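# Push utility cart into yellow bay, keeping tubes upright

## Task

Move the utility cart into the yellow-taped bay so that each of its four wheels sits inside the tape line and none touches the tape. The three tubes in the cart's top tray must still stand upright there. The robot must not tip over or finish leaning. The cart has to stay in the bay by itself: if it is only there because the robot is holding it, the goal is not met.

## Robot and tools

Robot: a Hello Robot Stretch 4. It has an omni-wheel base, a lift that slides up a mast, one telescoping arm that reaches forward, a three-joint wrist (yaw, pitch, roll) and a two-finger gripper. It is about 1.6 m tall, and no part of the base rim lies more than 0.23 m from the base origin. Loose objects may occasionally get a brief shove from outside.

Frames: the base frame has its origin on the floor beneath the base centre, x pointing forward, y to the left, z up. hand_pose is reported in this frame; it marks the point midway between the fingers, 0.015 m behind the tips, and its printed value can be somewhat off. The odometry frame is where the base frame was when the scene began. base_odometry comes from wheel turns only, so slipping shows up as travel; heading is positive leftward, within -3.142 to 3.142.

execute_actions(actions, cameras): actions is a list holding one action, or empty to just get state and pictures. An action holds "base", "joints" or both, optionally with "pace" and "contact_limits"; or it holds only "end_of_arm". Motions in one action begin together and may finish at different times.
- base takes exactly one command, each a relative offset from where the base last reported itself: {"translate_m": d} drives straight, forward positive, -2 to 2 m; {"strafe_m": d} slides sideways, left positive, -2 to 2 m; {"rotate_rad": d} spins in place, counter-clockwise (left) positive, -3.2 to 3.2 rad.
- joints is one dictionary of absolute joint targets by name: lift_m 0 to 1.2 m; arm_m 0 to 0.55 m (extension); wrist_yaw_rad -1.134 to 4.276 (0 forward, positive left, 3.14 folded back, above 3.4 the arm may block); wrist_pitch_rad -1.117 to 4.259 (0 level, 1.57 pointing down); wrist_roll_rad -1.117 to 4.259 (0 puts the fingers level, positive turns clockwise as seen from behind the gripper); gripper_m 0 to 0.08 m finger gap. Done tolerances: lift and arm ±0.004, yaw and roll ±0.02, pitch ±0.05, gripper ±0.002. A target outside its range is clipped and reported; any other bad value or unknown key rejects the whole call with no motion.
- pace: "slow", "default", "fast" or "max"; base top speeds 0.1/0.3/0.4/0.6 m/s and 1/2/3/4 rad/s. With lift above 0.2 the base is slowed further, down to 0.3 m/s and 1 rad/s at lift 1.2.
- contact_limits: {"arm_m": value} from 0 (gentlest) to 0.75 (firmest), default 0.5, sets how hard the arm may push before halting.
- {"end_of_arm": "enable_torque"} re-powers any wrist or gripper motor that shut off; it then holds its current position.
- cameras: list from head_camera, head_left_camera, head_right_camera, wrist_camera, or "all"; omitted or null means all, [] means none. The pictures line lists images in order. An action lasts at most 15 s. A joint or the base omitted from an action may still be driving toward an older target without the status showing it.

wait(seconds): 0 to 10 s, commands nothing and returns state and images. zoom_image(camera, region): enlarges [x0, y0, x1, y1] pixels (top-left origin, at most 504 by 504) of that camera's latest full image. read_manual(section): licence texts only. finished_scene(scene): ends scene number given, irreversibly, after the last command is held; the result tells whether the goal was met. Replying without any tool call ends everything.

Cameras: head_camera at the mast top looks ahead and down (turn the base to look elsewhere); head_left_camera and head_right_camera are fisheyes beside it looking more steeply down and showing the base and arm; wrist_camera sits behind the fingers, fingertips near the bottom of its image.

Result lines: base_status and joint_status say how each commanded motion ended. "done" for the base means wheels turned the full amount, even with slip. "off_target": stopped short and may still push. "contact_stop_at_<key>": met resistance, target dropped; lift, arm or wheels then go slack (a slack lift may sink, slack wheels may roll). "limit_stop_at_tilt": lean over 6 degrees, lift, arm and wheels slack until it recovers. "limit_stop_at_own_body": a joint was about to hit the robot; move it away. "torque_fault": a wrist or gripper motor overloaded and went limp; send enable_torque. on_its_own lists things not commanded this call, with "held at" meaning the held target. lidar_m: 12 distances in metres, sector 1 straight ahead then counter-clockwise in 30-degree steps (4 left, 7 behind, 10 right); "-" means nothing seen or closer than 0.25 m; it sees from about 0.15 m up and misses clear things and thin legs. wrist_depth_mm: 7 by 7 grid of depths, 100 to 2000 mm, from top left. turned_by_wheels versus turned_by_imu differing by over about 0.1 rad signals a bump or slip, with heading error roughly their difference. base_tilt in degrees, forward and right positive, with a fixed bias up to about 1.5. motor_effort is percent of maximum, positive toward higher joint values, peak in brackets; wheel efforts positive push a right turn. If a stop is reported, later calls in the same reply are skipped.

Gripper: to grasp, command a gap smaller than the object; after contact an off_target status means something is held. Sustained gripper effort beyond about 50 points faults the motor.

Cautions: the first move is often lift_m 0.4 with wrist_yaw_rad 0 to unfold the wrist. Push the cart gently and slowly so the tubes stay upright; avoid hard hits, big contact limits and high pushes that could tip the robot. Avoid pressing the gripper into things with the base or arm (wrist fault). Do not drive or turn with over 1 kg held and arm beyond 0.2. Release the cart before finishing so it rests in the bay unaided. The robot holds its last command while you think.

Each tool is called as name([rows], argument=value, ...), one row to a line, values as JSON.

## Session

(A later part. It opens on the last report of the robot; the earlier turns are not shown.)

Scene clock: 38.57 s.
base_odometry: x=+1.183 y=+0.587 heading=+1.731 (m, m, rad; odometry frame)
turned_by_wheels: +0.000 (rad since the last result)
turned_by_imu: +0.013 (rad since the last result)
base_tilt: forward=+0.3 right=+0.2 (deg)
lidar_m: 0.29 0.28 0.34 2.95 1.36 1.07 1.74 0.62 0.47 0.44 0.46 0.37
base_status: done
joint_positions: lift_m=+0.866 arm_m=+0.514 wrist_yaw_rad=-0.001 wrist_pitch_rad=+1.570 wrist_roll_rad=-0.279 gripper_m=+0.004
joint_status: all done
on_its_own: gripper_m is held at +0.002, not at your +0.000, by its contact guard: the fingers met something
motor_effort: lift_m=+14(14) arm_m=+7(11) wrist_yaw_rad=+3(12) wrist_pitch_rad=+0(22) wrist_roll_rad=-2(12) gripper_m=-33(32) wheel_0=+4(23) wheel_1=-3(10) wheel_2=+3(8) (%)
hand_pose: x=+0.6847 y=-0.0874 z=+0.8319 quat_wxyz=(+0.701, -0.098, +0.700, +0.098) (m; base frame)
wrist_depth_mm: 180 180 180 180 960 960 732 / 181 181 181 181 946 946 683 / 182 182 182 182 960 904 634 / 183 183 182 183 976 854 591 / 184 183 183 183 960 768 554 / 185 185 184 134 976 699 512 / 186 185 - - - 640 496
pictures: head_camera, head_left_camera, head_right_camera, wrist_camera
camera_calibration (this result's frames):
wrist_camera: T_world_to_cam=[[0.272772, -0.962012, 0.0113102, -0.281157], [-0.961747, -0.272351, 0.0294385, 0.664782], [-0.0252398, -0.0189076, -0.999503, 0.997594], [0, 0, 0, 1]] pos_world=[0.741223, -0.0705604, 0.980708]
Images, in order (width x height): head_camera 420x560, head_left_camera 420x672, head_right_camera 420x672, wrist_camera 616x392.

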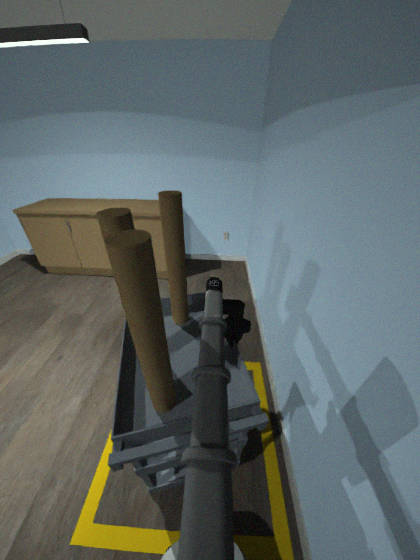

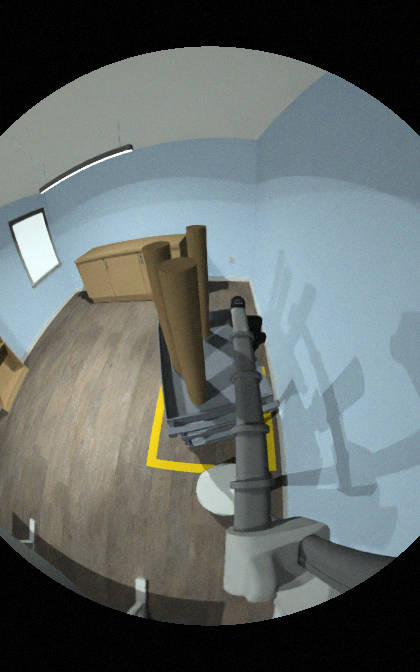

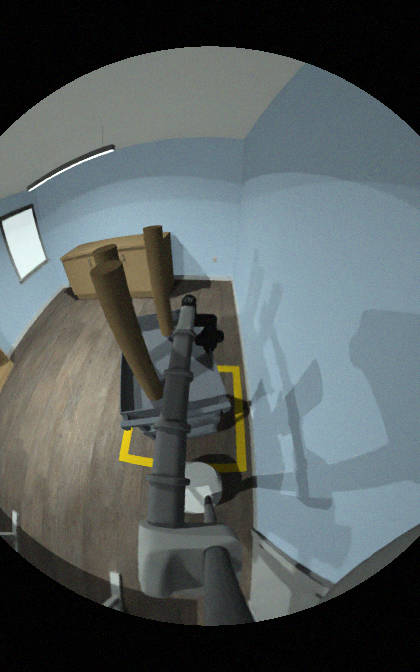

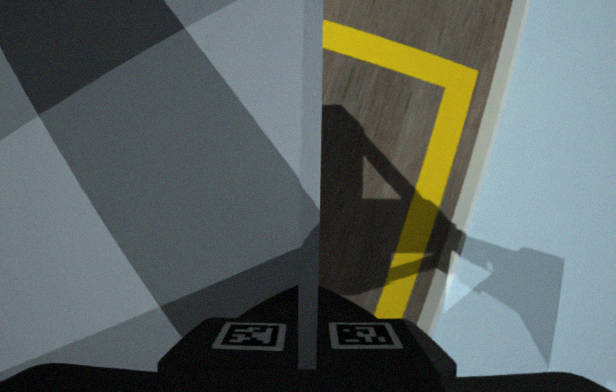

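zoom_image(camera="head_right_camera", region=[100, 300, 280, 500])

zoom_image(camera="head_left_camera", region=[120, 300, 300, 500])

zoom_image(camera="head_camera", region=[60, 330, 320, 560])

Region (100, 300, 280, 500) of head_right_camera's 420x672 image, scaled by 2.520, with more detail than that image has; it fills the left 454 columns of this view, and the rest is white.

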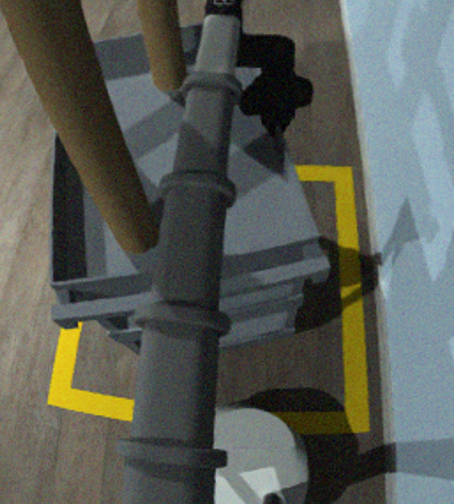

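Region (120, 300, 300, 500) of head_left_camera's 420x672 image, scaled by 2.520, with more detail than that image has; it fills the left 454 columns of this view, and the rest is white.

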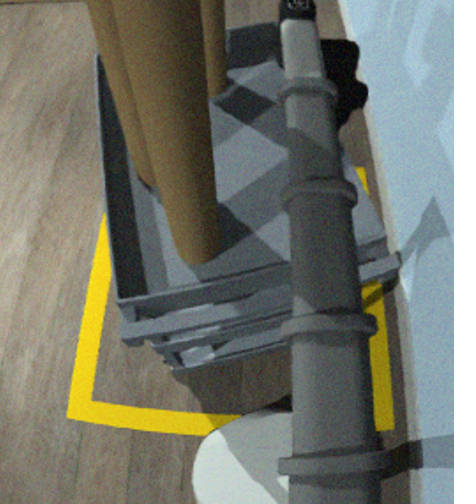

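Region (60, 330, 320, 560) of head_camera's 420x560 image, scaled by 1.938, with more detail than that image has; it fills the top 446 rows of this view, and the rest is white.

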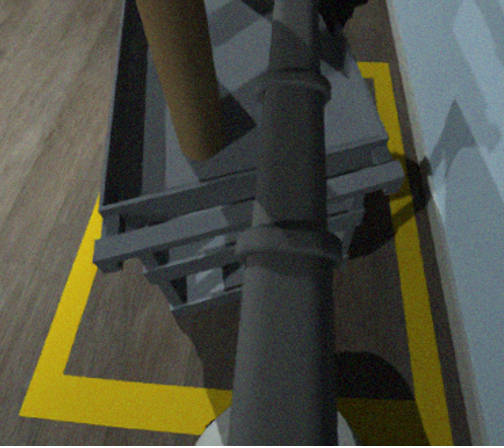

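execute_actions([
  {"joints": {"gripper_m": 0.028}, "pace": "fast"},
], cameras=["wrist_camera", "head_left_camera"])

Scene clock: 41.33 s.
base_odometry: x=+1.183 y=+0.587 heading=+1.731 (m, m, rad; odometry frame)
turned_by_wheels: +0.000 (rad since the last result)
turned_by_imu: -0.001 (rad since the last result)
base_tilt: forward=+0.3 right=+0.3 (deg)
lidar_m: 0.27 0.29 0.36 2.95 1.36 1.08 1.75 0.60 0.46 0.40 0.45 0.38
base_status: not commanded
joint_positions: lift_m=+0.866 arm_m=+0.514 wrist_yaw_rad=+0.000 wrist_pitch_rad=+1.570 wrist_roll_rad=-0.280 gripper_m=+0.028
joint_status: all done
motor_effort: lift_m=+14(14) arm_m=+7(7) wrist_yaw_rad=+1(2) wrist_pitch_rad=-1(0) wrist_roll_rad=+0(5) gripper_m=+3(32) wheel_0=+4(4) wheel_1=-3(3) wheel_2=+3(3) (%)
hand_pose: x=+0.6848 y=-0.0874 z=+0.8319 quat_wxyz=(+0.700, -0.098, +0.700, +0.098) (m; base frame)
wrist_depth_mm: 180 180 180 180 946 946 732 / 181 181 181 181 946 960 668 / 182 182 182 182 960 904 634 / 183 183 182 182 976 842 591 / 183 183 183 183 976 778 549 / 185 185 146 184 904 683 517 / 185 - - 137 - 580 492
pictures: head_left_camera, wrist_camera
camera_calibration (this result's frames):
wrist_camera: T_world_to_cam=[[0.274387, -0.961553, 0.0113133, -0.282239], [-0.961289, -0.273965, 0.0294302, 0.664382], [-0.0251992, -0.0189506, -0.999503, 0.997564], [0, 0, 0, 1]] pos_world=[0.741243, -0.0704655, 0.980708]
Images, in order (width x height): head_left_camera 420x672, wrist_camera 616x392.

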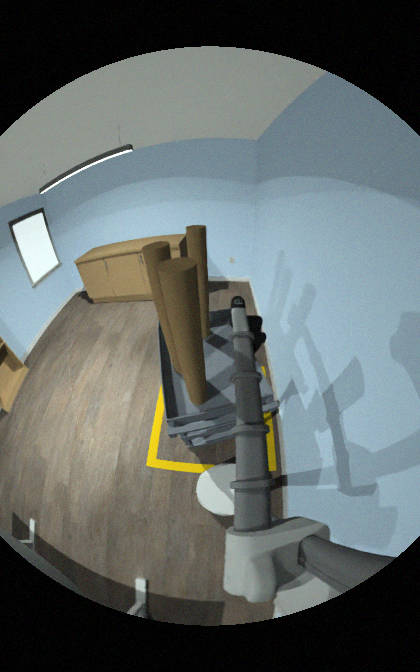

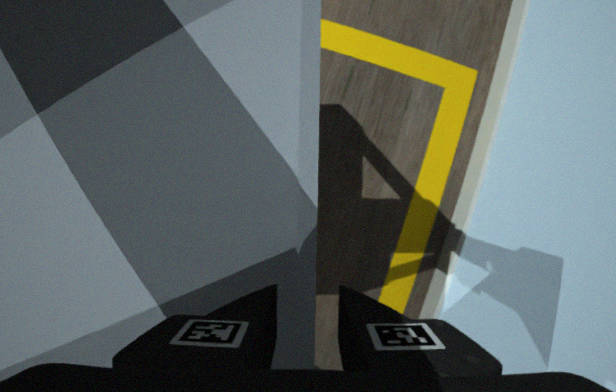

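execute_actions([
  {"joints": {"lift_m": 0.94}, "pace": "max"},
])

Scene clock: 42.33 s.
base_odometry: x=+1.183 y=+0.587 heading=+1.731 (m, m, rad; odometry frame)
turned_by_wheels: +0.000 (rad since the last result)
turned_by_imu: +0.000 (rad since the last result)
base_tilt: forward=+0.4 right=+0.2 (deg)
lidar_m: 0.29 0.28 0.32 2.95 1.37 1.07 1.75 0.61 0.45 0.43 0.47 0.37
base_status: not commanded
joint_positions: lift_m=+0.940 arm_m=+0.514 wrist_yaw_rad=+0.000 wrist_pitch_rad=+1.570 wrist_roll_rad=-0.280 gripper_m=+0.028
joint_status: all done
motor_effort: lift_m=+22(25) arm_m=+7(7) wrist_yaw_rad=+0(1) wrist_pitch_rad=+0(0) wrist_roll_rad=-1(0) gripper_m=+3(4) wheel_0=+4(4) wheel_1=-2(2) wheel_2=+3(3) (%)
hand_pose: x=+0.6848 y=-0.0874 z=+0.9053 quat_wxyz=(+0.700, -0.099, +0.700, +0.099) (m; base frame)
wrist_depth_mm: 253 252 252 252 1025 1008 732 / 254 254 253 253 1025 1008 683 / 255 255 254 254 1025 931 634 / 257 256 255 256 1060 842 591 / 257 257 256 256 1042 768 549 / 258 257 147 257 931 683 517 / 259 - - 258 - 580 492
pictures: head_camera, head_left_camera, head_right_camera, wrist_camera
camera_calibration (this result's frames):
wrist_camera: T_world_to_cam=[[0.274667, -0.961473, 0.0113163, -0.283264], [-0.96121, -0.274245, 0.0294197, 0.662179], [-0.0251828, -0.0189579, -0.999503, 1.07092], [0, 0, 0, 1]] pos_world=[0.741264, -0.070449, 1.05411]
Images, in order (width x height): head_camera 420x560, head_left_camera 420x672, head_right_camera 420x672, wrist_camera 616x392.

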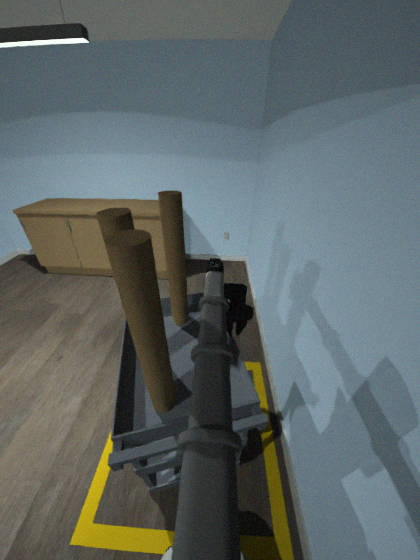

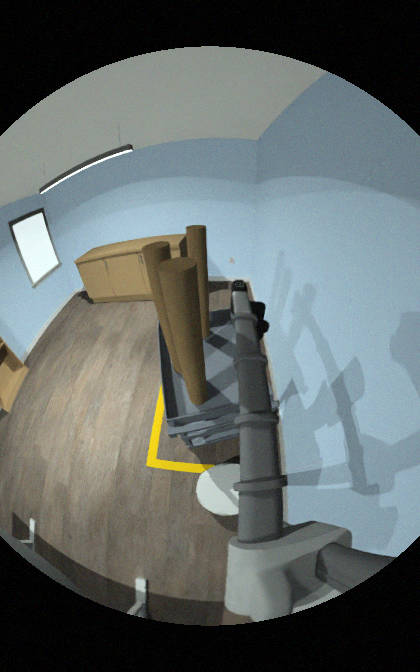

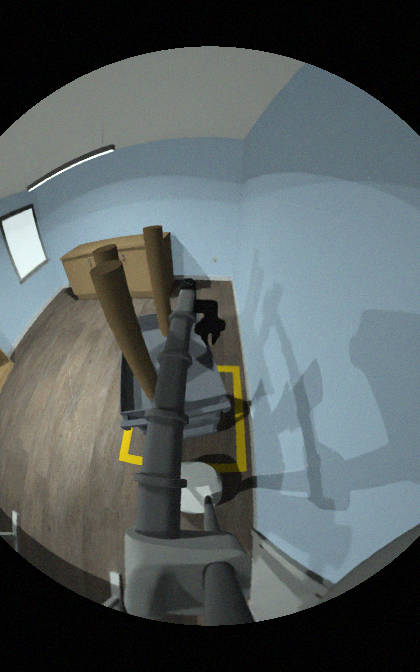

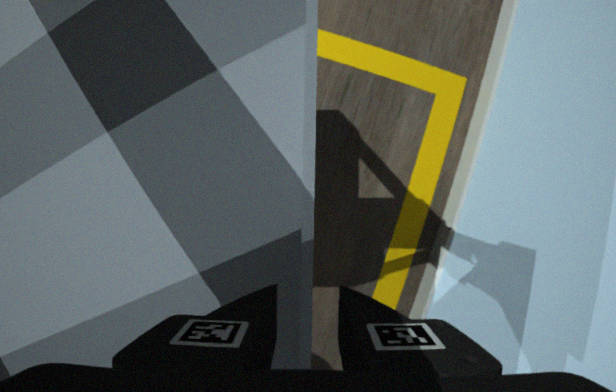

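zoom_image(camera="head_right_camera", region=[100, 300, 280, 500])

zoom_image(camera="head_left_camera", region=[120, 300, 300, 500])

Region (100, 300, 280, 500) of head_right_camera's 420x672 image, scaled by 2.520, with more detail than that image has; it fills the left 454 columns of this view, and the rest is white.

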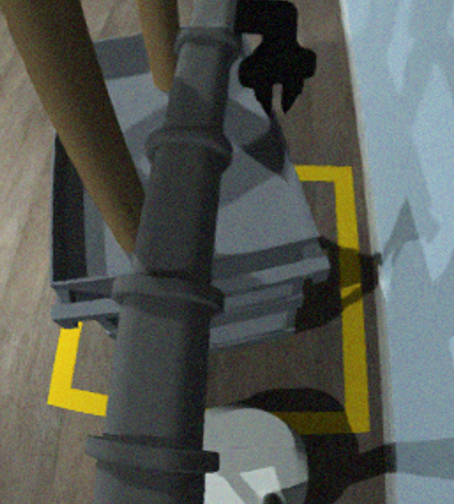

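Region (120, 300, 300, 500) of head_left_camera's 420x672 image, scaled by 2.520, with more detail than that image has; it fills the left 454 columns of this view, and the rest is white.

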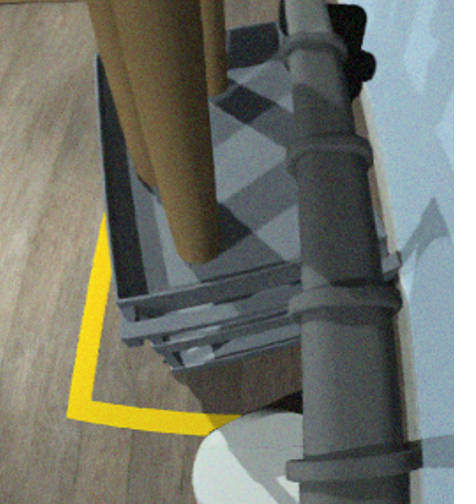

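finished_scene(scene=2)

The scene is finished: the task was done.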